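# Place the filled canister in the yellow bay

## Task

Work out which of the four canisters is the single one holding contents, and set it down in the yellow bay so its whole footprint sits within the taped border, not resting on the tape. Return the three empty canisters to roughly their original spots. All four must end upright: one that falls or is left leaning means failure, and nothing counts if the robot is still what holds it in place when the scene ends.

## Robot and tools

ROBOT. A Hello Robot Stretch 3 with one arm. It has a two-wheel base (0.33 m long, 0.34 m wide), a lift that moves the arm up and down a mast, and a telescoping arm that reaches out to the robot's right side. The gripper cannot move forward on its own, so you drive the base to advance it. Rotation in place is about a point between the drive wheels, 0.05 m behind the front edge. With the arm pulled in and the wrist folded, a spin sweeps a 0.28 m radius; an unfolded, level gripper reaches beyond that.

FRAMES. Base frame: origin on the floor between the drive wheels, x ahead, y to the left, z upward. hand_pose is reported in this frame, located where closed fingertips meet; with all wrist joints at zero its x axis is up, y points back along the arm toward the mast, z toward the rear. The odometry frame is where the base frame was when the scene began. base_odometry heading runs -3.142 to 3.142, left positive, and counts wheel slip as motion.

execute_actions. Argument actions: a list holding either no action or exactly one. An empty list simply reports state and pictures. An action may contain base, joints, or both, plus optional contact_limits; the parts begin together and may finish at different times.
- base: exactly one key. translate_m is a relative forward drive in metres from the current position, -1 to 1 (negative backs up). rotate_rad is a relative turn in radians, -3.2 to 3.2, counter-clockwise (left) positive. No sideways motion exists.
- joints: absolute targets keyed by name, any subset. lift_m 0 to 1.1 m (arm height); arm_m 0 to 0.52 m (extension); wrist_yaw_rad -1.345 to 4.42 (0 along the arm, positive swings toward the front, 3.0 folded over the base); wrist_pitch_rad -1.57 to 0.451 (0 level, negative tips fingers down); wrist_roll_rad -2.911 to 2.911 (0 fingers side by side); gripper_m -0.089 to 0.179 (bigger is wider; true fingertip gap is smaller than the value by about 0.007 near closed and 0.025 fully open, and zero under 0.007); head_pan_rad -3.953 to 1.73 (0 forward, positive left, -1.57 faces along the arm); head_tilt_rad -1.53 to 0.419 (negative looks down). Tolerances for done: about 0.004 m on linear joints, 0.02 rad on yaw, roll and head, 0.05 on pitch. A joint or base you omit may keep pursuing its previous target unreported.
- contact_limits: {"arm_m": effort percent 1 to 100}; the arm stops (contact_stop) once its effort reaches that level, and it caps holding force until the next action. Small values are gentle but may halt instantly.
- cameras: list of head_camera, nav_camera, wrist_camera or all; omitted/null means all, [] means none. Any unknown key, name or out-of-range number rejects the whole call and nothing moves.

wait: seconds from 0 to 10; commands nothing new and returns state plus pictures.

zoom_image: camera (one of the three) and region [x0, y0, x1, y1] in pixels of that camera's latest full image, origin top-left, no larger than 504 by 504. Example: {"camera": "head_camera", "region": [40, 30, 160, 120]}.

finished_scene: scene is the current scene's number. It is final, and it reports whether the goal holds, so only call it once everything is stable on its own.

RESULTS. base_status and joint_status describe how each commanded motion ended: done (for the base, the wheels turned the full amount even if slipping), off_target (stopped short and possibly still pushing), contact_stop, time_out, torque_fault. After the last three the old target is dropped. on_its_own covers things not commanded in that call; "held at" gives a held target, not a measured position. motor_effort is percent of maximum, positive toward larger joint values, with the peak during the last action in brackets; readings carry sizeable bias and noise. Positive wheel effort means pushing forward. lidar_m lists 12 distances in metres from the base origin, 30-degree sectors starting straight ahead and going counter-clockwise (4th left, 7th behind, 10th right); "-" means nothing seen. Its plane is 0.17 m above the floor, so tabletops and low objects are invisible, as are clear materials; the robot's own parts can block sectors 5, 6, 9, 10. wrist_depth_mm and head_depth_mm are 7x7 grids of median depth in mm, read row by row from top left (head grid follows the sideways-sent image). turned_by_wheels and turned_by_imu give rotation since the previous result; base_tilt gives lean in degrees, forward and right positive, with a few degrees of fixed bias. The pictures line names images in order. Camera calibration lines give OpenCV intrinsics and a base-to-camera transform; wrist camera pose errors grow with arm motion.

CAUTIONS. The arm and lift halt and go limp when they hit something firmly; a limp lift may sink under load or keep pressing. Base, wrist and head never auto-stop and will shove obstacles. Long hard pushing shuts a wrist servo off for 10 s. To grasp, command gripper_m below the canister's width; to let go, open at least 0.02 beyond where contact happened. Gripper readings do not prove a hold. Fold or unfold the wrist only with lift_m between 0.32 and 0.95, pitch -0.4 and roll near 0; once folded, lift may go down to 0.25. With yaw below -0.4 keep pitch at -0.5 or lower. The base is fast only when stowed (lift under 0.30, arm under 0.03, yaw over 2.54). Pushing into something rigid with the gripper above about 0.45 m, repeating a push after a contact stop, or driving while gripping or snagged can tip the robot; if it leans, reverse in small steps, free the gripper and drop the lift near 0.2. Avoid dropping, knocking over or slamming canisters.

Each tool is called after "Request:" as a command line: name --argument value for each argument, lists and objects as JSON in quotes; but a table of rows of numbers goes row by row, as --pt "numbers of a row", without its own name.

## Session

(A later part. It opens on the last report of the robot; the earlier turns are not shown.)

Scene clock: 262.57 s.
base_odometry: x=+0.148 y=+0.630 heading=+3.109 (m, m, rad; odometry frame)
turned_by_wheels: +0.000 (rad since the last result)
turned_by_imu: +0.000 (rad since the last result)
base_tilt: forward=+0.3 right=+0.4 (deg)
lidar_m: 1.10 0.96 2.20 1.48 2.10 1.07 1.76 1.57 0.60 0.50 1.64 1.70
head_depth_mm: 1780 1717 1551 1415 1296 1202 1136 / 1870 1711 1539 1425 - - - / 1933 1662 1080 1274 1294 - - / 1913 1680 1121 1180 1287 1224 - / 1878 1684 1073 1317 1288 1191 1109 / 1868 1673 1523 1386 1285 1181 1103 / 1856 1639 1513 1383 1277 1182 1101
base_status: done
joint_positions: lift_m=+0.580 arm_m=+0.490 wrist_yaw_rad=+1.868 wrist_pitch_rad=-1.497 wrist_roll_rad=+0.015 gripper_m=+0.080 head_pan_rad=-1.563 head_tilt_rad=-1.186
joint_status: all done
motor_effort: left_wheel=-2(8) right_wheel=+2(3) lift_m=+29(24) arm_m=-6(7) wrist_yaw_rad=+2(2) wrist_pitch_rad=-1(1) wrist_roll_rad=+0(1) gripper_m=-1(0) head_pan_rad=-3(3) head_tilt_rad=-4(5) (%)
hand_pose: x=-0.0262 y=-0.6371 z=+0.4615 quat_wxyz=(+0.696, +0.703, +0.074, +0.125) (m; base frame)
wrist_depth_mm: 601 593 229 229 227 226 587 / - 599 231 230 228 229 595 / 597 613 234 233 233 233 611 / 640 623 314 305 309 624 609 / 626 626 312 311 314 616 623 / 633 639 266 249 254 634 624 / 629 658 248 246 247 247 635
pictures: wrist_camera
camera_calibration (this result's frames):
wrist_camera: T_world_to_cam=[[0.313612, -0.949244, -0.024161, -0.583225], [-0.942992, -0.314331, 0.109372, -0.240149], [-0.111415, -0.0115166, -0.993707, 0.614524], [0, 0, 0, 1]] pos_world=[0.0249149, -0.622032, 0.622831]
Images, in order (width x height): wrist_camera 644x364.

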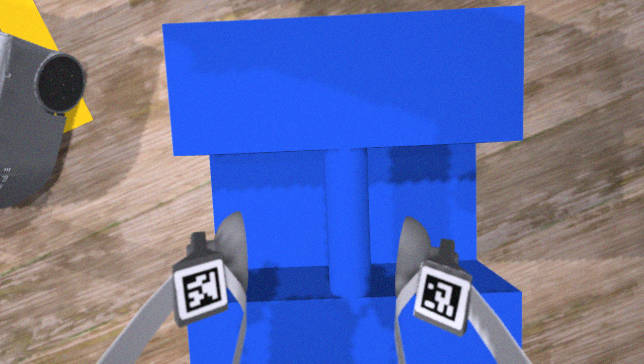

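Aligned.

Request:
execute_actions --actions '[{"joints":{"lift_m":0.47}}]' --cameras '["wrist_camera"]'

Request:
execute_actions --actions '[{"joints":{"gripper_m":-0.03}}]' --cameras '[]'

Request:
execute_actions --actions '[{"joints":{"lift_m":0.50}}]' --cameras '["wrist_camera","head_camera"]'

Scene clock: 271.10 s.
base_odometry: x=+0.148 y=+0.630 heading=+3.109 (m, m, rad; odometry frame)
turned_by_wheels: +0.000 (rad since the last result)
turned_by_imu: -0.001 (rad since the last result)
base_tilt: forward=+0.3 right=+0.3 (deg)
lidar_m: 1.11 0.96 2.20 1.48 2.11 1.07 1.77 1.57 0.60 0.50 1.64 1.70
head_depth_mm: 1786 1704 1542 1410 1301 1204 1142 / 1866 1701 1539 1421 1301 1201 - / 1896 1743 1082 1274 1288 - - / 1887 1745 1109 1180 1287 1226 - / 1878 1681 1067 1311 1280 1190 1108 / 1864 1663 1513 1384 1280 1185 1105 / 1866 1640 1514 1381 1278 1188 1104
base_status: not commanded
joint_positions: lift_m=+0.470 arm_m=+0.490 wrist_yaw_rad=+1.868 wrist_pitch_rad=-1.497 wrist_roll_rad=+0.015 gripper_m=+0.080 head_pan_rad=-1.563 head_tilt_rad=-1.186
joint_status: all done
motor_effort: left_wheel=-2(2) right_wheel=+2(2) lift_m=+28(24) arm_m=-6(6) wrist_yaw_rad=+2(1) wrist_pitch_rad=-1(1) wrist_roll_rad=+0(0) gripper_m=-3(2) head_pan_rad=-3(3) head_tilt_rad=-4(5) (%)
hand_pose: x=-0.0262 y=-0.6371 z=+0.3515 quat_wxyz=(+0.696, +0.703, +0.074, +0.125) (m; base frame)
wrist_depth_mm: 122 122 123 122 122 122 121 / 125 125 124 124 123 123 123 / 127 127 126 126 125 125 124 / 507 518 201 199 198 199 506 / 517 510 202 202 138 201 513 / 523 519 206 205 133 205 509 / 531 208 197 176 171 185 523
pictures: wrist_camera
camera_calibration (this result's frames):
wrist_camera: T_world_to_cam=[[0.313612, -0.949244, -0.0241608, -0.585881], [-0.942992, -0.31433, 0.109372, -0.22812], [-0.111415, -0.0115168, -0.993707, 0.50524], [0, 0, 0, 1]] pos_world=[0.0249149, -0.62203, 0.512855]
Images, in order (width x height): wrist_camera 644x364.

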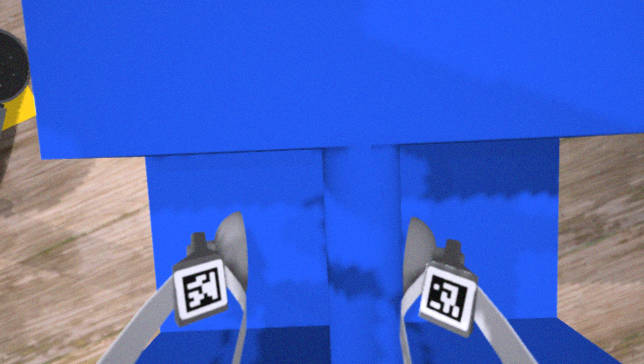

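Scene clock: 272.70 s.
base_odometry: x=+0.148 y=+0.630 heading=+3.110 (m, m, rad; odometry frame)
turned_by_wheels: +0.001 (rad since the last result)
turned_by_imu: +0.001 (rad since the last result)
base_tilt: forward=+0.2 right=+0.4 (deg)
lidar_m: 1.10 0.96 2.20 1.48 2.11 1.07 1.77 1.57 0.60 0.50 1.65 1.70
head_depth_mm: 1781 1715 1546 1409 1303 1202 1143 / 1865 1703 1540 1416 1300 1205 - / 1881 1744 1083 1278 1294 - - / 1875 1737 1110 1181 1288 1228 - / 1865 1680 1066 1325 1284 1187 1107 / 1855 1664 1511 1386 1277 1188 1102 / 1853 1643 1511 1376 1277 1180 1101
base_status: not commanded
joint_positions: lift_m=+0.470 arm_m=+0.491 wrist_yaw_rad=+1.874 wrist_pitch_rad=-1.497 wrist_roll_rad=+0.014 gripper_m=-0.029 head_pan_rad=-1.563 head_tilt_rad=-1.186
joint_status: all done
motor_effort: left_wheel=+11(12) right_wheel=-16(16) lift_m=+43(43) arm_m=-8(8) wrist_yaw_rad=-4(4) wrist_pitch_rad=-1(1) wrist_roll_rad=+1(1) gripper_m=-40(100) head_pan_rad=-3(3) head_tilt_rad=-4(5) (%)
hand_pose: x=-0.0262 y=-0.6373 z=+0.3509 quat_wxyz=(+0.695, +0.703, +0.076, +0.127) (m; base frame)
wrist_depth_mm: 121 120 120 121 120 119 119 / 123 122 122 122 122 122 121 / 124 124 123 123 123 123 123 / 508 507 198 134 198 198 503 / 509 516 201 130 199 201 516 / 520 519 203 130 132 203 507 / 530 528 196 156 173 188 527
pictures: none
No camera images: the call's "cameras" was empty. Leave "cameras" out to get every camera's image.

Scene clock: 273.77 s.
base_odometry: x=+0.148 y=+0.630 heading=+3.110 (m, m, rad; odometry frame)
turned_by_wheels: +0.000 (rad since the last result)
turned_by_imu: +0.000 (rad since the last result)
base_tilt: forward=+0.2 right=+0.4 (deg)
lidar_m: 1.10 0.96 2.20 1.48 2.10 1.07 1.77 1.58 0.60 0.50 1.65 1.70
head_depth_mm: 1781 1705 1560 1412 1296 1198 1144 / 1868 1695 1546 1407 1298 1199 - / 1894 1696 1080 1261 1287 - - / 1885 1740 1108 1175 1288 1221 - / 1878 1680 1076 1329 1282 1191 1109 / 1870 1682 1515 1385 1281 1187 1106 / 1864 1645 1513 1384 1278 1184 1103
base_status: not commanded
joint_positions: lift_m=+0.500 arm_m=+0.491 wrist_yaw_rad=+1.876 wrist_pitch_rad=-1.496 wrist_roll_rad=+0.007 gripper_m=-0.026 head_pan_rad=-1.563 head_tilt_rad=-1.186
joint_status: all done
motor_effort: left_wheel=+12(14) right_wheel=-17(19) lift_m=+34(54) arm_m=-8(8) wrist_yaw_rad=-6(6) wrist_pitch_rad=-1(1) wrist_roll_rad=+5(5) gripper_m=-32(41) head_pan_rad=-3(3) head_tilt_rad=-5(5) (%)
hand_pose: x=-0.0260 y=-0.6372 z=+0.3813 quat_wxyz=(+0.695, +0.703, +0.079, +0.131) (m; base frame)
wrist_depth_mm: 516 151 151 151 151 152 152 / 520 153 154 153 153 154 153 / 531 156 156 156 155 156 156 / 549 539 230 167 229 231 537 / 551 542 232 161 233 232 540 / 557 558 236 162 - 236 559 / 559 566 198 176 185 192 556
pictures: head_camera (sideways: a quarter turn clockwise sets it upright), wrist_camera
camera_calibration (this result's frames):
head_camera: T_world_to_cam=[[-0.0165808, 0.907416, -0.419906, 0.563834], [0.999792, 0.0100648, -0.0177288, 0.020174], [-0.0118612, -0.420113, -0.907394, 1.1401], [0, 0, 0, 1]] pos_world=[0.00270194, -0.0328637, 1.27164]
wrist_camera: T_world_to_cam=[[0.328373, -0.944254, -0.0235548, -0.582028], [-0.938112, -0.32894, 0.108367, -0.239955], [-0.110074, -0.0134877, -0.993832, 0.53363], [0, 0, 0, 1]] pos_world=[0.0247564, -0.621316, 0.542632]
Images, in order (width x height): head_camera 896x504, wrist_camera 644x364.

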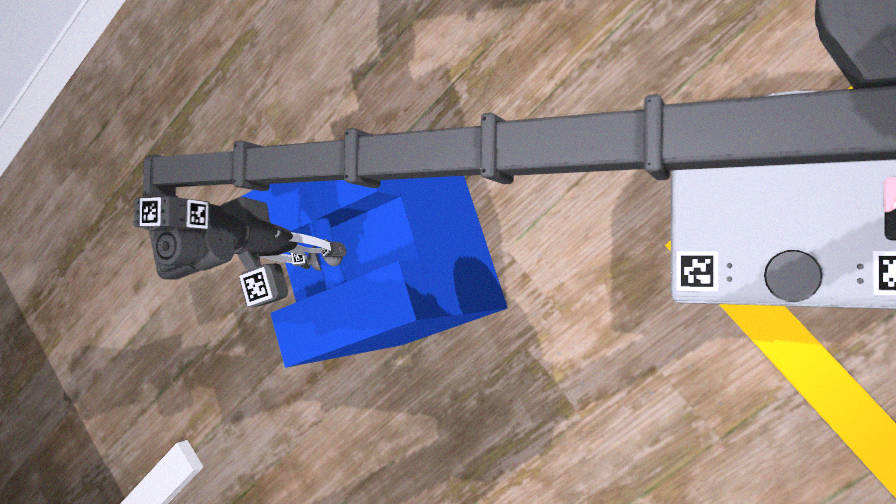

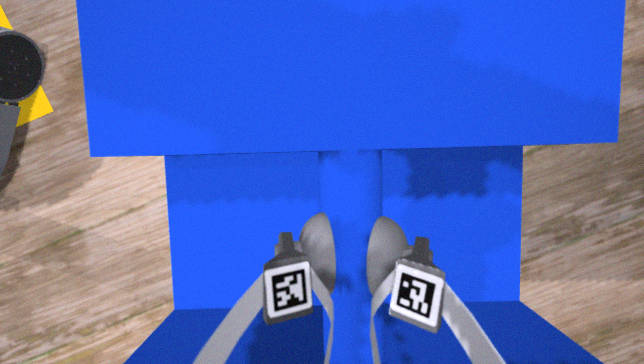

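Request:
execute_actions --actions '[{"joints":{"gripper_m":0.08,"arm_m":0.503}}]' --cameras '[]'

Request:
execute_actions --actions '[{"joints":{"lift_m":0.445}}]' --cameras '[]'

Request:
execute_actions --actions '[{"joints":{"gripper_m":-0.06}}]' --cameras '["wrist_camera"]'

Request:
execute_actions --actions '[{"joints":{"lift_m":0.48}}]' --cameras '["wrist_camera","head_camera"]'

Scene clock: 284.13 s.
base_odometry: x=+0.148 y=+0.630 heading=+3.109 (m, m, rad; odometry frame)
turned_by_wheels: -0.001 (rad since the last result)
turned_by_imu: -0.002 (rad since the last result)
base_tilt: forward=+0.2 right=+0.3 (deg)
lidar_m: 1.10 0.96 2.20 1.48 2.11 1.07 1.76 1.57 0.60 0.50 1.64 1.70
head_depth_mm: 1783 1701 1545 1416 1301 1203 1146 / 1866 1698 1545 1411 1299 1203 - / 1897 1696 1080 1263 1292 - - / 1890 1710 1106 1180 1288 1221 - / 1881 1682 1069 1313 1280 1187 1107 / 1856 1672 1524 1391 1279 1191 1102 / 1858 1654 1518 1381 1274 1183 1099
base_status: not commanded
joint_positions: lift_m=+0.500 arm_m=+0.503 wrist_yaw_rad=+1.872 wrist_pitch_rad=-1.494 wrist_roll_rad=+0.009 gripper_m=+0.080 head_pan_rad=-1.563 head_tilt_rad=-1.186
joint_status: all done
motor_effort: left_wheel=+0(12) right_wheel=+0(16) lift_m=+34(35) arm_m=+2(7) wrist_yaw_rad=-2(6) wrist_pitch_rad=-2(5) wrist_roll_rad=+4(6) gripper_m=-1(93) head_pan_rad=-3(3) head_tilt_rad=-5(4) (%)
hand_pose: x=-0.0255 y=-0.6493 z=+0.3813 quat_wxyz=(+0.695, +0.703, +0.076, +0.129) (m; base frame)
wrist_depth_mm: 152 152 151 151 151 150 150 / 522 153 153 153 152 151 152 / 531 155 156 155 154 154 529 / 549 540 230 162 229 230 535 / 542 542 232 164 232 232 539 / 558 556 236 167 236 235 545 / 565 205 190 167 184 180 551
pictures: none
No camera images: the call's "cameras" was empty. Leave "cameras" out to get every camera's image.

Scene clock: 285.70 s.
base_odometry: x=+0.148 y=+0.630 heading=+3.109 (m, m, rad; odometry frame)
turned_by_wheels: +0.000 (rad since the last result)
turned_by_imu: +0.000 (rad since the last result)
base_tilt: forward=+0.3 right=+0.3 (deg)
lidar_m: 1.10 0.97 2.19 1.48 2.10 1.07 1.77 1.58 0.60 0.50 1.64 1.70
head_depth_mm: 1780 1713 1547 1409 1297 1203 1148 / 1867 1701 1540 1409 1297 1212 - / 1895 1742 1085 1264 1282 - - / 1886 1742 1114 1180 1285 1224 - / 1870 1685 1063 1316 1286 1191 1108 / 1869 1672 1519 1391 1277 1186 1108 / 1854 1641 1517 1385 1280 1186 1101
base_status: not commanded
joint_positions: lift_m=+0.449 arm_m=+0.503 wrist_yaw_rad=+1.872 wrist_pitch_rad=-1.495 wrist_roll_rad=+0.010 gripper_m=+0.080 head_pan_rad=-1.563 head_tilt_rad=-1.186
joint_status: lift_m contact_stop (moved -0.051 of -0.055)
on_its_own: lift_m is slack since a contact_stop, until your next command for it (your +0.445 is given up)
motor_effort: left_wheel=-1(1) right_wheel=+1(1) lift_m=+30(32) arm_m=+2(2) wrist_yaw_rad=-2(2) wrist_pitch_rad=-2(2) wrist_roll_rad=+4(4) gripper_m=-1(2) head_pan_rad=-3(3) head_tilt_rad=-5(4) (%)
hand_pose: x=-0.0258 y=-0.6494 z=+0.3305 quat_wxyz=(+0.695, +0.703, +0.077, +0.129) (m; base frame)
wrist_depth_mm: 103 103 103 103 102 102 102 / 105 104 104 104 104 104 103 / 106 106 106 105 105 120 151 / 491 182 180 109 178 179 485 / 495 183 182 110 181 181 495 / 504 187 184 111 183 183 502 / 517 187 187 113 174 181 501
pictures: none
No camera images: the call's "cameras" was empty. Leave "cameras" out to get every camera's image.

not run: a stop came earlier in this reply.

not run: a stop came earlier in this reply.

Request:
execute_actions --actions '[{"joints":{"lift_m":0.458}}]' --cameras '[]'

Request:
execute_actions --actions '[{"joints":{"gripper_m":-0.06}}]' --cameras '["wrist_camera"]'

Request:
execute_actions --actions '[{"joints":{"lift_m":0.49}}]' --cameras '["wrist_camera","head_camera"]'

Scene clock: 293.53 s.
base_odometry: x=+0.148 y=+0.630 heading=+3.109 (m, m, rad; odometry frame)
turned_by_wheels: +0.000 (rad since the last result)
turned_by_imu: -0.001 (rad since the last result)
base_tilt: forward=+0.3 right=+0.3 (deg)
lidar_m: 1.10 0.96 2.20 1.48 2.10 1.07 1.77 1.58 0.60 0.50 1.64 1.70
head_depth_mm: 1794 1711 1549 1413 1305 1202 1144 / 1868 1709 1542 1405 1297 1201 - / 1897 1743 1082 1260 1286 - - / 1884 1736 1108 1176 1286 1225 - / 1866 1676 1068 1311 1283 1191 1112 / 1868 1673 1516 1392 1284 1184 1107 / 1870 1646 1517 1379 1275 1185 1100
base_status: not commanded
joint_positions: lift_m=+0.458 arm_m=+0.503 wrist_yaw_rad=+1.872 wrist_pitch_rad=-1.495 wrist_roll_rad=+0.010 gripper_m=+0.080 head_pan_rad=-1.563 head_tilt_rad=-1.186
joint_status: all done
motor_effort: left_wheel=-1(1) right_wheel=+1(0) lift_m=+34(32) arm_m=+2(2) wrist_yaw_rad=-1(1) wrist_pitch_rad=-2(2) wrist_roll_rad=+4(4) gripper_m=+0(2) head_pan_rad=-3(3) head_tilt_rad=-5(5) (%)
hand_pose: x=-0.0258 y=-0.6494 z=+0.3393 quat_wxyz=(+0.695, +0.703, +0.077, +0.129) (m; base frame)
wrist_depth_mm: 111 111 111 110 110 109 110 / 112 113 112 112 112 111 111 / 114 114 114 113 113 123 481 / 498 188 188 117 188 187 494 / 505 191 191 118 188 190 500 / 516 193 193 120 191 191 505 / 505 195 189 122 174 180 513
pictures: none
No camera images: the call's "cameras" was empty. Leave "cameras" out to get every camera's image.

Scene clock: 295.43 s.
base_odometry: x=+0.148 y=+0.630 heading=+3.110 (m, m, rad; odometry frame)
turned_by_wheels: +0.000 (rad since the last result)
turned_by_imu: +0.000 (rad since the last result)
base_tilt: forward=+0.2 right=+0.4 (deg)
lidar_m: 1.10 0.96 2.20 1.48 2.11 1.07 1.77 1.58 0.60 0.50 1.64 1.70
head_depth_mm: 1788 1708 1541 1410 1297 1207 1143 / 1872 1705 1542 1405 1302 1206 - / 1901 1741 1080 1260 1282 - - / 1878 1729 1109 1182 1288 1223 - / 1882 1680 1068 1323 1285 1190 1105 / 1870 1674 1520 1389 1276 1189 1104 / 1860 1635 1514 1386 1271 1186 1105
base_status: not commanded
joint_positions: lift_m=+0.458 arm_m=+0.503 wrist_yaw_rad=+1.874 wrist_pitch_rad=-1.497 wrist_roll_rad=+0.009 gripper_m=-0.058 head_pan_rad=-1.563 head_tilt_rad=-1.186
joint_status: all done
motor_effort: left_wheel=+7(6) right_wheel=-9(9) lift_m=+33(34) arm_m=-2(2) wrist_yaw_rad=-4(3) wrist_pitch_rad=-1(2) wrist_roll_rad=+4(4) gripper_m=-44(100) head_pan_rad=-4(4) head_tilt_rad=-4(5) (%)
hand_pose: x=-0.0261 y=-0.6498 z=+0.3393 quat_wxyz=(+0.695, +0.703, +0.078, +0.129) (m; base frame)
wrist_depth_mm: 111 111 111 111 111 110 110 / 113 112 112 112 112 112 112 / 114 114 114 114 114 118 145 / 497 188 189 118 188 188 495 / 506 191 191 119 190 190 496 / 525 195 194 120 192 194 510 / 522 195 189 123 174 182 518
pictures: wrist_camera
camera_calibration (this result's frames):
wrist_camera: T_world_to_cam=[[0.324221, -0.945683, -0.0237501, -0.595841], [-0.939457, -0.324826, 0.109122, -0.23736], [-0.11091, -0.0130675, -0.993745, 0.491976], [0, 0, 0, 1]] pos_world=[0.0247595, -0.634149, 0.500648]
Images, in order (width x height): wrist_camera 644x364.

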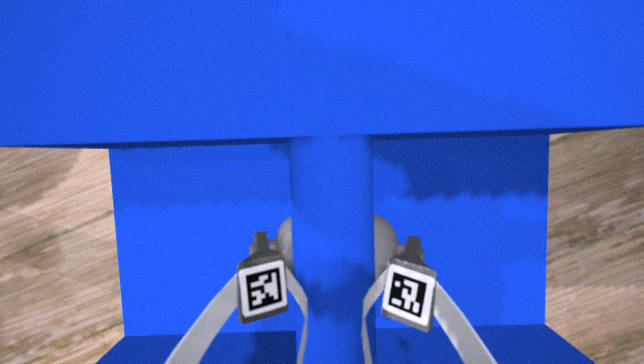

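Scene clock: 296.43 s.
base_odometry: x=+0.148 y=+0.630 heading=+3.110 (m, m, rad; odometry frame)
turned_by_wheels: +0.000 (rad since the last result)
turned_by_imu: +0.005 (rad since the last result)
base_tilt: forward=+0.3 right=+0.4 (deg)
lidar_m: 1.09 0.97 2.20 1.48 2.11 1.07 1.76 1.57 0.60 0.50 1.64 1.71
head_depth_mm: 1788 1713 1540 1412 1302 1205 1142 / 1868 1705 1539 1410 1299 1198 - / 1889 1751 1081 1257 1295 - - / 1883 1725 1106 1178 1286 1222 - / 1883 1684 1071 1339 1282 1188 1108 / 1867 1673 1514 1380 1276 1183 1106 / 1867 1655 1515 1382 1278 1185 1104
base_status: not commanded
joint_positions: lift_m=+0.460 arm_m=+0.503 wrist_yaw_rad=+1.874 wrist_pitch_rad=-1.504 wrist_roll_rad=+0.009 gripper_m=-0.054 head_pan_rad=-1.563 head_tilt_rad=-1.186
joint_status: lift_m contact_stop (moved +0.002 of +0.032)
on_its_own: lift_m is slack since a contact_stop, until your next command for it (your +0.490 is given up)
motor_effort: left_wheel=+5(9) right_wheel=-7(12) lift_m=+33(66) arm_m=-3(3) wrist_yaw_rad=-4(4) wrist_pitch_rad=+1(2) wrist_roll_rad=+4(4) gripper_m=-38(42) head_pan_rad=-3(3) head_tilt_rad=-5(5) (%)
hand_pose: x=-0.0278 y=-0.6504 z=+0.3419 quat_wxyz=(+0.696, +0.702, +0.080, +0.127) (m; base frame)
wrist_depth_mm: 112 112 112 112 112 112 111 / 114 114 113 114 113 114 113 / 116 115 115 115 115 115 122 / 496 190 190 119 189 190 492 / 503 194 193 120 191 192 499 / 518 197 195 122 195 195 509 / 523 198 188 124 176 182 516
pictures: head_camera (sideways: a quarter turn clockwise sets it upright), wrist_camera
camera_calibration (this result's frames):
head_camera: T_world_to_cam=[[-0.0165804, 0.907431, -0.419874, 0.563791], [0.999792, 0.0100648, -0.0177287, 0.0201739], [-0.0118617, -0.42008, -0.907409, 1.14012], [0, 0, 0, 1]] pos_world=[0.00270192, -0.0328627, 1.27163]
wrist_camera: T_world_to_cam=[[0.323894, -0.945791, -0.0239356, -0.595803], [-0.938775, -0.324426, 0.115968, -0.241479], [-0.117447, -0.0150912, -0.992964, 0.492537], [0, 0, 0, 1]] pos_world=[0.0241292, -0.634414, 0.502815]
Images, in order (width x height): head_camera 896x504, wrist_camera 644x364.

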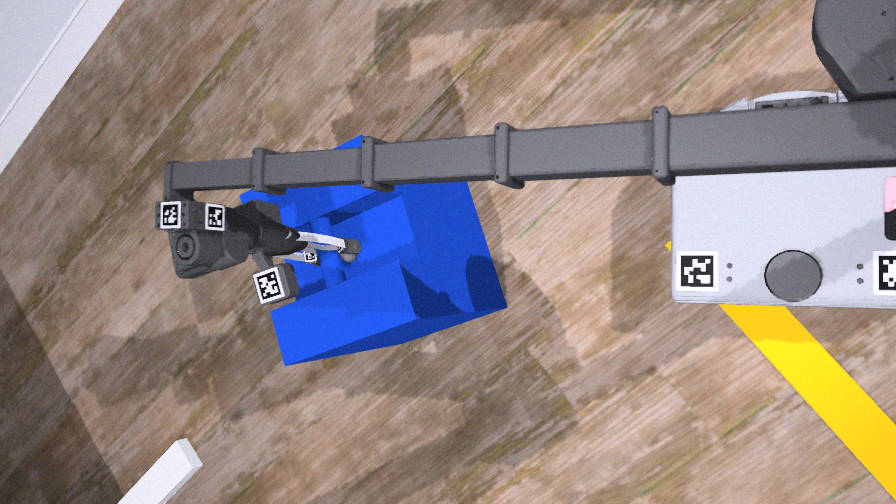

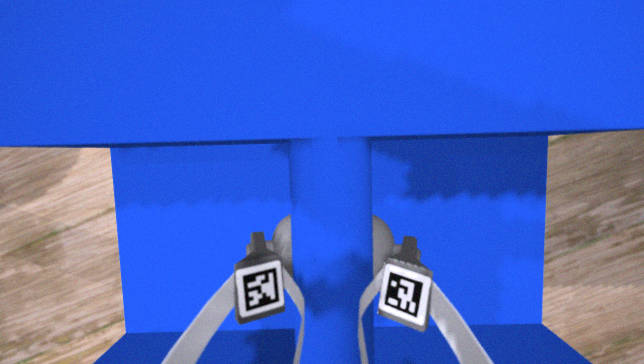

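Request:
execute_actions --actions '[{"joints":{"gripper_m":0.08,"lift_m":0.46}}]' --cameras '[]'

Request:
execute_actions --actions '[{"joints":{"lift_m":0.75}}]' --cameras '[]'

Request:
execute_actions --actions '[{"joints":{"arm_m":0,"wrist_pitch_rad":-0.4,"gripper_m":0.03},"base":{"translate_m":0.45}}]' --cameras '[]'

Request:
execute_actions --actions '[{"joints":{"wrist_yaw_rad":3.0,"head_pan_rad":0,"head_tilt_rad":-1.0},"base":{"rotate_rad":-1.55}}]' --cameras '["nav_camera"]'

Request:
execute_actions --actions '[{"base":{"translate_m":1.0}}]' --cameras '["nav_camera"]'

Scene clock: 330.53 s.
base_odometry: x=+0.148 y=+0.630 heading=+3.110 (m, m, rad; odometry frame)
turned_by_wheels: +0.000 (rad since the last result)
turned_by_imu: -0.002 (rad since the last result)
base_tilt: forward=+0.2 right=+0.3 (deg)
lidar_m: 1.09 0.96 2.20 1.48 2.11 1.07 1.75 1.58 0.60 0.50 1.64 1.70
head_depth_mm: 1783 1708 1543 1410 1303 1205 1143 / 1870 1702 1540 1410 1295 1201 - / 1891 1742 1089 1257 1289 - - / 1887 1746 1107 1177 1288 1223 - / 1881 1680 1074 1343 1284 1192 1111 / 1875 1676 1523 1387 1282 1191 1108 / 1871 1641 1512 1388 1277 1177 1099
base_status: not commanded
joint_positions: lift_m=+0.460 arm_m=+0.503 wrist_yaw_rad=+1.872 wrist_pitch_rad=-1.503 wrist_roll_rad=+0.010 gripper_m=+0.080 head_pan_rad=-1.563 head_tilt_rad=-1.186
joint_status: all done
motor_effort: left_wheel=+1(4) right_wheel=-1(7) lift_m=+31(29) arm_m=-3(3) wrist_yaw_rad=-1(3) wrist_pitch_rad=+1(1) wrist_roll_rad=+4(4) gripper_m=+0(93) head_pan_rad=-3(3) head_tilt_rad=-5(5) (%)
hand_pose: x=-0.0278 y=-0.6504 z=+0.3415 quat_wxyz=(+0.696, +0.703, +0.079, +0.126) (m; base frame)
wrist_depth_mm: 112 112 112 112 112 111 111 / 114 114 114 113 113 113 112 / 116 116 115 115 115 114 131 / 502 190 190 119 189 188 500 / 507 193 192 121 190 190 503 / 518 354 195 123 194 193 507 / 523 197 190 124 175 182 512
pictures: none
No camera images: the call's "cameras" was empty. Leave "cameras" out to get every camera's image.

Scene clock: 334.00 s.
base_odometry: x=+0.148 y=+0.630 heading=+3.110 (m, m, rad; odometry frame)
turned_by_wheels: +0.000 (rad since the last result)
turned_by_imu: +0.000 (rad since the last result)
base_tilt: forward=+0.3 right=+0.3 (deg)
lidar_m: 1.09 0.96 2.20 1.48 2.10 1.07 1.76 1.57 0.60 0.50 1.65 1.69
head_depth_mm: 1787 1711 1567 - - - - / - - 1539 1394 1293 1214 - / 1852 1689 1084 1330 1286 1226 - / 1909 1689 1122 1173 1289 1226 - / 1882 1684 1078 1338 1289 1191 1109 / 1866 1672 1521 1384 1283 1185 1105 / 1864 1647 1514 1382 1277 1186 1102
base_status: not commanded
joint_positions: lift_m=+0.750 arm_m=+0.503 wrist_yaw_rad=+1.872 wrist_pitch_rad=-1.503 wrist_roll_rad=+0.010 gripper_m=+0.080 head_pan_rad=-1.563 head_tilt_rad=-1.186
joint_status: all done
motor_effort: left_wheel=+0(1) right_wheel=-1(1) lift_m=+35(33) arm_m=-3(3) wrist_yaw_rad=-1(2) wrist_pitch_rad=+1(1) wrist_roll_rad=+4(4) gripper_m=+0(0) head_pan_rad=-3(3) head_tilt_rad=-4(5) (%)
hand_pose: x=-0.0278 y=-0.6504 z=+0.6313 quat_wxyz=(+0.696, +0.703, +0.079, +0.126) (m; base frame)
wrist_depth_mm: 749 744 757 742 761 742 760 / - 763 759 398 394 743 762 / - 785 475 398 396 767 780 / 801 775 768 474 766 769 773 / 806 800 480 417 485 803 792 / 809 807 417 417 416 810 782 / 817 813 808 815 801 796 808
pictures: none
No camera images: the call's "cameras" was empty. Leave "cameras" out to get every camera's image.

Scene clock: 340.00 s.
base_odometry: x=-0.302 y=+0.645 heading=+3.109 (m, m, rad; odometry frame)
turned_by_wheels: +0.000 (rad since the last result)
turned_by_imu: -0.001 (rad since the last result)
base_tilt: forward=+0.3 right=+0.2 (deg)
lidar_m: 2.05 0.56 0.72 1.51 1.53 1.47 1.54 0.79 0.62 1.51 1.73 1.30
head_depth_mm: 1920 1709 1089 1109 - - - / 1903 1714 1525 1340 - 1210 - / 1897 1691 1540 1453 1265 1229 - / 1888 1670 1529 1439 - 1225 - / 1846 1675 1524 1388 1325 1190 1108 / 1794 1673 1524 1385 1324 1175 1105 / 1820 1664 1511 1383 1278 1180 1102
base_status: done
joint_positions: lift_m=+0.750 arm_m=+0.000 wrist_yaw_rad=+1.871 wrist_pitch_rad=-0.423 wrist_roll_rad=+0.010 gripper_m=+0.030 head_pan_rad=-1.563 head_tilt_rad=-1.186
joint_status: all done
motor_effort: left_wheel=-2(4) right_wheel=+0(8) lift_m=+34(34) arm_m=-6(7) wrist_yaw_rad=-1(2) wrist_pitch_rad=+8(9) wrist_roll_rad=+4(4) gripper_m=-1(94) head_pan_rad=-3(3) head_tilt_rad=-5(5) (%)
hand_pose: x=+0.1924 y=-0.0793 z=+0.7614 quat_wxyz=(+0.529, +0.647, -0.293, +0.465) (m; base frame)
wrist_depth_mm: - - - - - - - / - - - - - - - / - - - - - - - / - - 920 - - - - / - 765 835 - - - - / - 918 777 - - - - / 892 916 897 928 912 927 944
pictures: none
No camera images: the call's "cameras" was empty. Leave "cameras" out to get every camera's image.

Scene clock: 343.40 s.
base_odometry: x=-0.302 y=+0.645 heading=+1.560 (m, m, rad; odometry frame)
turned_by_wheels: -1.550 (rad since the last result)
turned_by_imu: -1.570 (rad since the last result)
base_tilt: forward=+0.3 right=+0.3 (deg)
lidar_m: 1.52 1.73 1.30 2.03 0.59 0.75 1.50 1.54 1.47 1.55 0.76 0.62
head_depth_mm: 2031 2117 1835 1103 1135 1252 1125 / 2219 2155 1822 1552 1334 1244 1126 / 2366 2130 1811 1580 1386 1241 1123 / 2201 2122 1801 1568 1382 1239 1121 / 2020 2077 1785 1559 1381 1236 1117 / 1723 1990 1790 1559 1370 1235 1112 / 1738 1951 1783 1549 1375 1227 1113
base_status: done
joint_positions: lift_m=+0.750 arm_m=+0.000 wrist_yaw_rad=+2.998 wrist_pitch_rad=-0.423 wrist_roll_rad=+0.010 gripper_m=+0.030 head_pan_rad=-0.007 head_tilt_rad=-1.001
joint_status: all done
motor_effort: left_wheel=+3(9) right_wheel=-3(6) lift_m=+35(35) arm_m=-6(6) wrist_yaw_rad=+2(3) wrist_pitch_rad=+7(8) wrist_roll_rad=+3(4) gripper_m=-1(0) head_pan_rad=+4(44) head_tilt_rad=+0(10) (%)
hand_pose: x=+0.0107 y=+0.0761 z=+0.7614 quat_wxyz=(+0.198, +0.703, +0.098, +0.675) (m; base frame)
wrist_depth_mm: - - - - - - - / - - - - - - - / - - - - - - - / - 873 - - - - - / 722 708 - - - - - / 767 706 - - - - - / 857 807 913 919 888 939 935
pictures: nav_camera (sideways: a quarter turn counterclockwise sets it upright)
camera_calibration (this result's frames):
nav_camera: T_world_to_cam=[[0.872982, -0.00111182, 0.487751, -0.598138], [0.0206118, -0.99902, -0.0391684, 0.0970294], [0.487317, 0.0442467, -0.872104, 1.08177], [0, 0, 0, 1]] pos_world=[-0.00699963, 0.0484046, 1.23896]
Images, in order (width x height): nav_camera 672x504.

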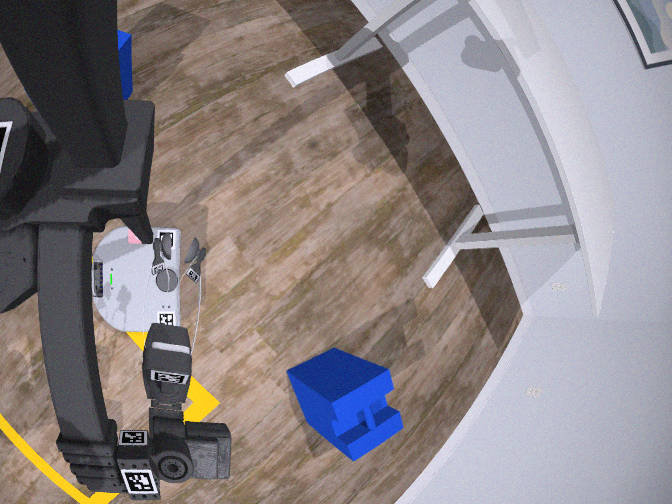

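Scene clock: 354.90 s.
base_odometry: x=-0.291 y=+1.645 heading=+1.560 (m, m, rad; odometry frame)
turned_by_wheels: +0.000 (rad since the last result)
turned_by_imu: +0.000 (rad since the last result)
base_tilt: forward=+0.3 right=+0.3 (deg)
lidar_m: 1.06 0.54 0.97 1.13 1.13 1.40 2.49 0.46 0.42 1.40 1.26 1.28
head_depth_mm: 1330 1484 1668 1577 1397 1248 1129 / 1425 1643 464 1517 1394 1247 1128 / 1327 1584 462 417 1383 1238 1122 / 1215 1329 461 400 1364 1237 1121 / 1107 542 459 399 370 1218 1117 / 1004 539 457 397 351 1216 1120 / 653 537 455 396 350 330 1111
base_status: done
joint_positions: lift_m=+0.750 arm_m=+0.000 wrist_yaw_rad=+2.998 wrist_pitch_rad=-0.423 wrist_roll_rad=+0.010 gripper_m=+0.030 head_pan_rad=-0.007 head_tilt_rad=-1.001
joint_status: not commanded
motor_effort: left_wheel=+2(10) right_wheel=-2(4) lift_m=+34(35) arm_m=-6(6) wrist_yaw_rad=+1(1) wrist_pitch_rad=+7(8) wrist_roll_rad=+3(3) gripper_m=+0(1) head_pan_rad=+5(4) head_tilt_rad=+0(1) (%)
hand_pose: x=+0.0107 y=+0.0761 z=+0.7614 quat_wxyz=(+0.198, +0.703, +0.098, +0.675) (m; base frame)
wrist_depth_mm: - - - - 984 825 720 / - - - - - 864 755 / - - - - - 909 770 / - - - - - 965 808 / - - - - - - 863 / - - - - - - 926 / 904 895 905 884 898 929 587
pictures: nav_camera (sideways: a quarter turn counterclockwise sets it upright)
camera_calibration (this result's frames):
nav_camera: T_world_to_cam=[[0.872843, -0.00108993, 0.488, -0.598461], [0.0206468, -0.99902, -0.0391605, 0.0970189], [0.487564, 0.0442566, -0.871965, 1.08159], [0, 0, 0, 1]] pos_world=[-0.00698287, 0.0484042, 1.23895]
Images, in order (width x height): nav_camera 672x504.

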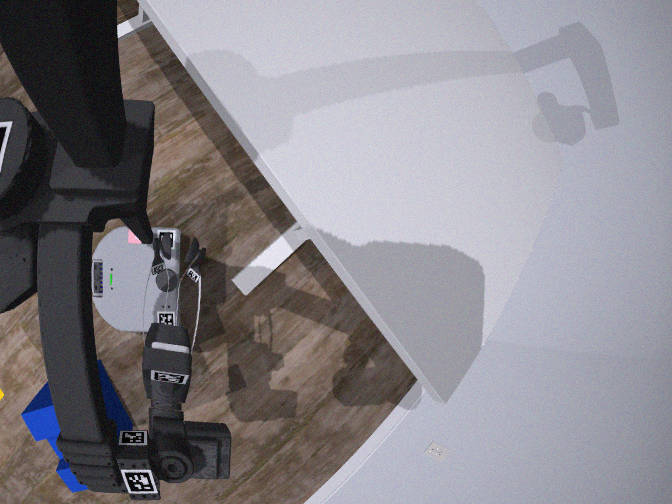

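Request:
execute_actions --actions '[{"joints":{"lift_m":0.27}}]' --cameras '[]'

Request:
execute_actions --actions '[{"base":{"rotate_rad":-1.55}}]' --cameras '[]'

Request:
execute_actions --actions '[{"base":{"translate_m":0.37}}]' --cameras '[]'

Request:
execute_actions --actions '[{"base":{"rotate_rad":-1.55}}]' --cameras '["nav_camera","head_camera"]'

Scene clock: 372.03 s.
base_odometry: x=-0.291 y=+1.645 heading=+1.560 (m, m, rad; odometry frame)
turned_by_wheels: +0.000 (rad since the last result)
turned_by_imu: -0.001 (rad since the last result)
base_tilt: forward=+0.2 right=+0.3 (deg)
lidar_m: 1.07 0.54 0.97 1.13 1.13 1.40 2.50 0.46 0.42 1.40 1.27 1.27
head_depth_mm: 1333 1491 1655 1586 1402 1250 1123 / 1441 1645 464 1518 1391 1246 1125 / 1330 1580 463 417 1388 1247 1125 / 1209 1326 461 400 1362 1242 1120 / 1111 541 459 398 370 1216 1115 / 1006 538 457 397 351 1220 1115 / 654 537 455 396 350 330 1111
base_status: not commanded
joint_positions: lift_m=+0.270 arm_m=+0.000 wrist_yaw_rad=+2.998 wrist_pitch_rad=-0.422 wrist_roll_rad=+0.010 gripper_m=+0.030 head_pan_rad=-0.007 head_tilt_rad=-1.001
joint_status: all done
motor_effort: left_wheel=+2(2) right_wheel=-2(3) lift_m=+28(28) arm_m=-6(6) wrist_yaw_rad=+2(2) wrist_pitch_rad=+7(7) wrist_roll_rad=+3(3) gripper_m=-1(0) head_pan_rad=+4(4) head_tilt_rad=+0(0) (%)
hand_pose: x=+0.0107 y=+0.0762 z=+0.2819 quat_wxyz=(+0.198, +0.703, +0.098, +0.676) (m; base frame)
wrist_depth_mm: - - - - 959 814 713 / - - - - - 882 775 / 887 - 916 919 945 889 765 / 686 691 714 741 729 750 742 / 576 577 598 603 610 589 601 / 482 505 - - 506 498 504 / - - - - 422 436 431
pictures: none
No camera images: the call's "cameras" was empty. Leave "cameras" out to get every camera's image.

Scene clock: 374.40 s.
base_odometry: x=-0.291 y=+1.645 heading=+0.010 (m, m, rad; odometry frame)
turned_by_wheels: -1.550 (rad since the last result)
turned_by_imu: -1.432 (rad since the last result)
base_tilt: forward=-0.9 right=+2.2 (deg)
lidar_m: 1.35 1.29 1.34 0.54 0.97 0.99 1.10 2.46 1.38 2.48 0.43 0.44
head_depth_mm: 1792 2089 1854 1589 1021 965 1128 / 1670 1998 1849 1591 1137 1196 1124 / 1551 1838 1850 1598 1401 1251 1125 / 1457 1711 1848 1594 1403 1253 1126 / 1378 1588 1779 1597 1405 1251 1129 / 1295 1490 1723 1594 1402 1251 1128 / 1220 1395 1611 1598 1401 1252 1127
base_status: done
joint_positions: lift_m=+0.270 arm_m=+0.000 wrist_yaw_rad=+2.999 wrist_pitch_rad=-0.421 wrist_roll_rad=+0.011 gripper_m=+0.030 head_pan_rad=-0.004 head_tilt_rad=-0.999
joint_status: not commanded
on_its_own: right_wheel is at rest, and its effort (-21) is outside its rest range (-18 to +18)
motor_effort: left_wheel=+1(13) right_wheel=-21(23) lift_m=+31(30) arm_m=-4(6) wrist_yaw_rad=+1(2) wrist_pitch_rad=+7(7) wrist_roll_rad=+3(3) gripper_m=-1(0) head_pan_rad=+2(4) head_tilt_rad=+0(0) (%)
hand_pose: x=+0.0106 y=+0.0765 z=+0.2820 quat_wxyz=(+0.198, +0.704, +0.097, +0.676) (m; base frame)
wrist_depth_mm: 711 - 893 - - - 962 / 749 - 591 - - - - / 789 - 656 - - - - / 713 725 667 778 773 797 814 / 593 597 606 609 632 637 643 / 492 519 - - 526 529 534 / - - - - 437 451 459
pictures: none
No camera images: the call's "cameras" was empty. Leave "cameras" out to get every camera's image.

Scene clock: 377.37 s.
base_odometry: x=+0.079 y=+1.649 heading=+0.010 (m, m, rad; odometry frame)
turned_by_wheels: +0.000 (rad since the last result)
turned_by_imu: +0.150 (rad since the last result)
base_tilt: forward=+0.2 right=+0.2 (deg)
lidar_m: 0.98 0.97 1.05 1.11 1.10 1.19 1.46 1.61 0.37 0.35 0.37 1.23
head_depth_mm: 1136 1370 1707 1594 1407 1247 1118 / 1081 1294 1600 1584 1392 1246 1127 / 1032 1222 1496 1574 1392 1241 1126 / 985 1155 1404 1565 1380 1241 1124 / 944 1102 1315 1522 1385 1235 1116 / 905 1049 1239 1482 1377 1233 1121 / 868 1001 1178 1416 1376 1231 1111
base_status: done
joint_positions: lift_m=+0.270 arm_m=+0.000 wrist_yaw_rad=+3.000 wrist_pitch_rad=-0.420 wrist_roll_rad=+0.011 gripper_m=+0.030 head_pan_rad=-0.004 head_tilt_rad=-0.997
joint_status: not commanded
motor_effort: left_wheel=+0(51) right_wheel=-1(30) lift_m=+32(31) arm_m=-4(4) wrist_yaw_rad=+1(1) wrist_pitch_rad=+6(7) wrist_roll_rad=+3(3) gripper_m=-1(1) head_pan_rad=+3(3) head_tilt_rad=-1(1) (%)
hand_pose: x=+0.0105 y=+0.0767 z=+0.2822 quat_wxyz=(+0.197, +0.704, +0.097, +0.676) (m; base frame)
wrist_depth_mm: 498 - - - - 941 764 / 834 - - - - 983 805 / 838 - 915 964 948 926 828 / 706 621 726 732 719 747 724 / 569 526 606 605 602 598 615 / 485 462 - - 513 494 502 / - - - - 423 435 438
pictures: none
No camera images: the call's "cameras" was empty. Leave "cameras" out to get every camera's image.

Scene clock: 379.67 s.
base_odometry: x=+0.079 y=+1.649 heading=-1.540 (m, m, rad; odometry frame)
turned_by_wheels: -1.550 (rad since the last result)
turned_by_imu: -1.563 (rad since the last result)
base_tilt: forward=+0.3 right=+0.3 (deg)
lidar_m: 0.35 0.37 1.21 0.98 0.97 1.06 1.10 0.65 1.20 1.46 1.62 0.37
head_depth_mm: 2357 2174 1837 1589 1399 1245 1126 / 2643 2153 1820 1587 1396 1246 1127 / 2642 2168 1819 1581 1342 1207 1124 / 2601 2142 1808 1565 1005 1101 1125 / 2601 2133 1810 1564 998 1095 1114 / 2576 2060 1806 1562 1308 1197 1115 / 1857 1970 1799 1562 1372 1233 1110
base_status: done
joint_positions: lift_m=+0.270 arm_m=+0.000 wrist_yaw_rad=+3.000 wrist_pitch_rad=-0.420 wrist_roll_rad=+0.011 gripper_m=+0.030 head_pan_rad=-0.004 head_tilt_rad=-0.997
joint_status: not commanded
motor_effort: left_wheel=+2(14) right_wheel=-2(6) lift_m=+32(31) arm_m=-4(4) wrist_yaw_rad=+1(1) wrist_pitch_rad=+7(6) wrist_roll_rad=+3(3) gripper_m=+0(0) head_pan_rad=+3(3) head_tilt_rad=-1(1) (%)
hand_pose: x=+0.0105 y=+0.0767 z=+0.2822 quat_wxyz=(+0.197, +0.704, +0.097, +0.676) (m; base frame)
wrist_depth_mm: 724 - 893 - - - - / 784 - 955 - - - - / 809 - 934 922 980 969 - / 702 708 720 722 736 738 748 / 577 567 615 611 603 591 597 / 475 497 - - 506 502 475 / - - - - 430 438 395
pictures: head_camera (sideways: a quarter turn clockwise sets it upright), nav_camera (sideways: a quarter turn counterclockwise sets it upright)
camera_calibration (this result's frames):
head_camera: T_world_to_cam=[[-0.812865, -0.00671226, -0.582413, 0.78038], [0.00459082, 0.999829, -0.0179303, 0.0265114], [0.582434, -0.0172487, -0.812695, 1.0134], [0, 0, 0, 1]] pos_world=[0.0439844, -0.00378897, 1.27856]
nav_camera: T_world_to_cam=[[0.871042, 0.00166398, 0.491206, -0.602627], [0.0239344, -0.99895, -0.0390582, 0.0968658], [0.490625, 0.045778, -0.870167, 1.07923], [0, 0, 0, 1]] pos_world=[-0.00690363, 0.0483618, 1.23891]
Images, in order (width x height): head_camera 896x504, nav_camera 672x504.

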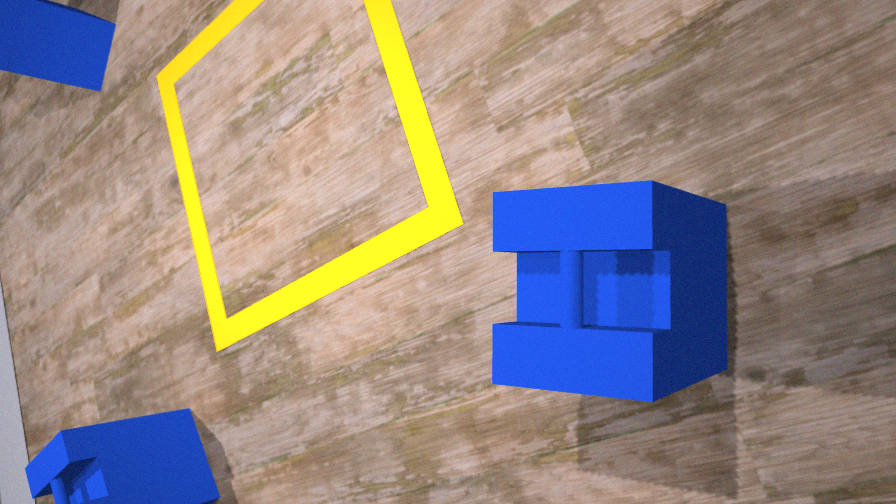

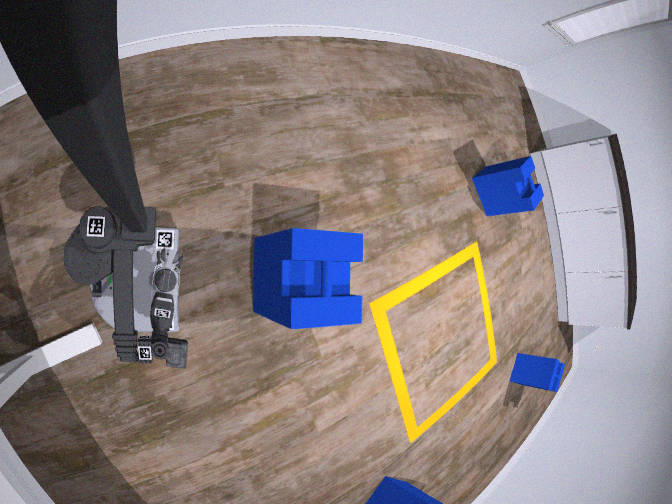

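Request:
execute_actions --actions '[{"base":{"translate_m":0.45}}]' --cameras '[]'

Request:
execute_actions --actions '[{"base":{"rotate_rad":-0.2}}]' --cameras '[]'

Request:
execute_actions --actions '[{"base":{"translate_m":0.25}}]' --cameras '["nav_camera","head_camera"]'

Scene clock: 398.53 s.
base_odometry: x=+0.093 y=+1.199 heading=-1.539 (m, m, rad; odometry frame)
turned_by_wheels: +0.000 (rad since the last result)
turned_by_imu: +0.008 (rad since the last result)
base_tilt: forward=+0.3 right=+0.3 (deg)
lidar_m: - - 0.15 1.13 1.13 1.24 1.52 1.06 1.55 2.60 1.47 -
head_depth_mm: 2516 2124 1830 1594 1401 1252 1126 / 2659 2181 1836 1586 1399 1245 1128 / 2651 2164 1820 1578 1389 1226 796 / 2542 2152 1818 1573 1391 1238 813 / 2543 2147 1807 1566 1384 1236 813 / 2466 2125 1805 1565 1376 1215 792 / 2390 1633 1755 1552 1374 1225 1114
base_status: translate_m off_target (by the wheels' count: +0.4498 of +0.4500)
joint_positions: lift_m=+0.270 arm_m=+0.000 wrist_yaw_rad=+3.007 wrist_pitch_rad=-0.421 wrist_roll_rad=+0.011 gripper_m=+0.030 head_pan_rad=-0.003 head_tilt_rad=-0.995
joint_status: not commanded
on_its_own: left_wheel is at rest, and its effort (+44) is outside its rest range (-18 to +18); right_wheel is at rest, and its effort (+20) is outside its rest range (-18 to +18)
motor_effort: left_wheel=+44(79) right_wheel=+20(40) lift_m=+32(34) arm_m=-3(4) wrist_yaw_rad=-7(8) wrist_pitch_rad=+7(7) wrist_roll_rad=+3(3) gripper_m=+2(2) head_pan_rad=+2(2) head_tilt_rad=-1(2) (%)
hand_pose: x=+0.0087 y=+0.0769 z=+0.2820 quat_wxyz=(+0.195, +0.703, +0.100, +0.676) (m; base frame)
wrist_depth_mm: 840 - - - 157 135 140 / 884 - - - 137 123 127 / 906 - 935 941 138 135 140 / 701 700 722 736 151 150 157 / 574 567 606 602 146 139 140 / 483 501 - - 124 117 118 / - - - - 169 101 102
pictures: none
No camera images: the call's "cameras" was empty. Leave "cameras" out to get every camera's image.

Scene clock: 399.60 s.
base_odometry: x=+0.093 y=+1.199 heading=-1.738 (m, m, rad; odometry frame)
turned_by_wheels: -0.198 (rad since the last result)
turned_by_imu: -0.114 (rad since the last result)
base_tilt: forward=+0.2 right=+0.3 (deg)
lidar_m: - - 0.15 1.15 1.13 1.18 1.53 1.04 1.57 1.55 1.40 -
head_depth_mm: 2098 2174 1835 1595 1402 1248 1126 / 2100 2167 1831 1586 1400 1248 1128 / 2651 2154 1824 1583 1392 1242 819 / 2615 2147 1818 1571 1385 880 806 / 2621 2142 1812 1571 1384 1240 823 / 2519 2139 1801 1568 1377 860 780 / 2434 2119 1791 1561 1375 1233 1114
base_status: rotate_rad off_target (by the wheels' count: -0.1984 of -0.2000)
joint_positions: lift_m=+0.270 arm_m=+0.000 wrist_yaw_rad=+3.001 wrist_pitch_rad=-0.419 wrist_roll_rad=+0.011 gripper_m=+0.030 head_pan_rad=-0.003 head_tilt_rad=-0.995
joint_status: not commanded
on_its_own: left_wheel is at rest, and its effort (+79) is outside its rest range (-18 to +18)
motor_effort: left_wheel=+79(83) right_wheel=-3(10) lift_m=+32(32) arm_m=-3(4) wrist_yaw_rad=-1(7) wrist_pitch_rad=+6(7) wrist_roll_rad=+3(3) gripper_m=+0(2) head_pan_rad=+2(2) head_tilt_rad=-2(2) (%)
hand_pose: x=+0.0103 y=+0.0768 z=+0.2824 quat_wxyz=(+0.196, +0.704, +0.097, +0.676) (m; base frame)
wrist_depth_mm: 824 - - - 162 139 143 / 884 - - - 147 134 145 / 874 - 903 913 152 149 162 / 707 705 717 709 160 164 173 / 564 578 612 577 152 140 141 / 484 498 - - 144 119 118 / - - - - 185 108 102
pictures: none
No camera images: the call's "cameras" was empty. Leave "cameras" out to get every camera's image.

Scene clock: 401.87 s.
base_odometry: x=+0.052 y=+0.953 heading=-1.737 (m, m, rad; odometry frame)
turned_by_wheels: +0.000 (rad since the last result)
turned_by_imu: +0.085 (rad since the last result)
base_tilt: forward=+0.3 right=+0.3 (deg)
lidar_m: - - 0.15 1.22 1.22 1.31 1.72 1.26 1.63 1.36 1.27 -
head_depth_mm: 2608 2021 1837 1583 1402 1250 1126 / 2665 2176 1835 1586 1395 1252 1126 / 2547 2169 1828 1583 1395 1227 806 / 2474 2146 1820 1567 1382 1245 813 / 2386 2134 1811 1567 1387 1241 813 / 2370 2112 1803 1566 1375 1196 780 / 2229 2124 1679 1559 1375 1231 1115
base_status: translate_m off_target (by the wheels' count: +0.2498 of +0.2500)
joint_positions: lift_m=+0.270 arm_m=+0.000 wrist_yaw_rad=+3.007 wrist_pitch_rad=-0.420 wrist_roll_rad=+0.011 gripper_m=+0.030 head_pan_rad=-0.003 head_tilt_rad=-0.995
joint_status: not commanded
on_its_own: left_wheel is at rest, and its effort (+43) is outside its rest range (-18 to +18)
motor_effort: left_wheel=+43(80) right_wheel=+17(36) lift_m=+32(32) arm_m=-4(4) wrist_yaw_rad=-6(6) wrist_pitch_rad=+6(7) wrist_roll_rad=+3(3) gripper_m=+2(2) head_pan_rad=+2(2) head_tilt_rad=-2(2) (%)
hand_pose: x=+0.0089 y=+0.0770 z=+0.2823 quat_wxyz=(+0.194, +0.703, +0.100, +0.676) (m; base frame)
wrist_depth_mm: 884 - - - 160 137 141 / 929 - - - 136 130 134 / 888 - 942 941 144 143 149 / 695 701 715 710 157 157 163 / 571 580 606 599 145 140 141 / 486 509 - - 124 117 118 / - - - - 168 101 102
pictures: head_camera (sideways: a quarter turn clockwise sets it upright), nav_camera (sideways: a quarter turn counterclockwise sets it upright)
camera_calibration (this result's frames):
head_camera: T_world_to_cam=[[-0.811585, -0.00727947, -0.58419, 0.782687], [0.00393751, 0.999832, -0.0179289, 0.0265136], [0.584222, -0.0168511, -0.811419, 1.01173], [0, 0, 0, 1]] pos_world=[0.0440379, -0.00376289, 1.27865]
nav_camera: T_world_to_cam=[[0.869964, 0.00227083, 0.49311, -0.6051], [0.0247116, -0.998934, -0.038997, 0.0967816], [0.492495, 0.0461116, -0.869093, 1.07782], [0, 0, 0, 1]] pos_world=[-0.00679936, 0.0483524, 1.23888]
Images, in order (width x height): head_camera 896x504, nav_camera 672x504.

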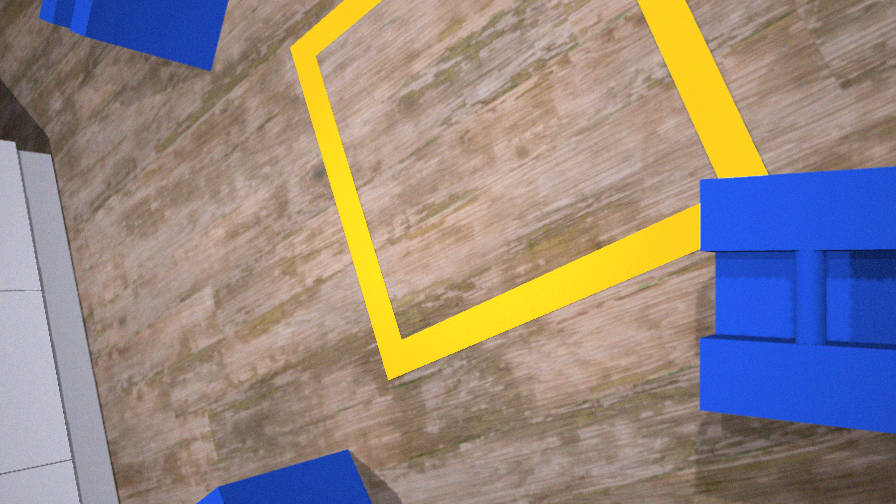

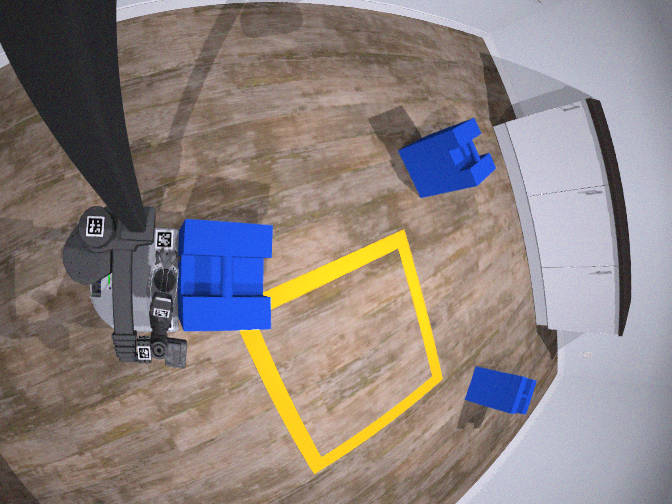

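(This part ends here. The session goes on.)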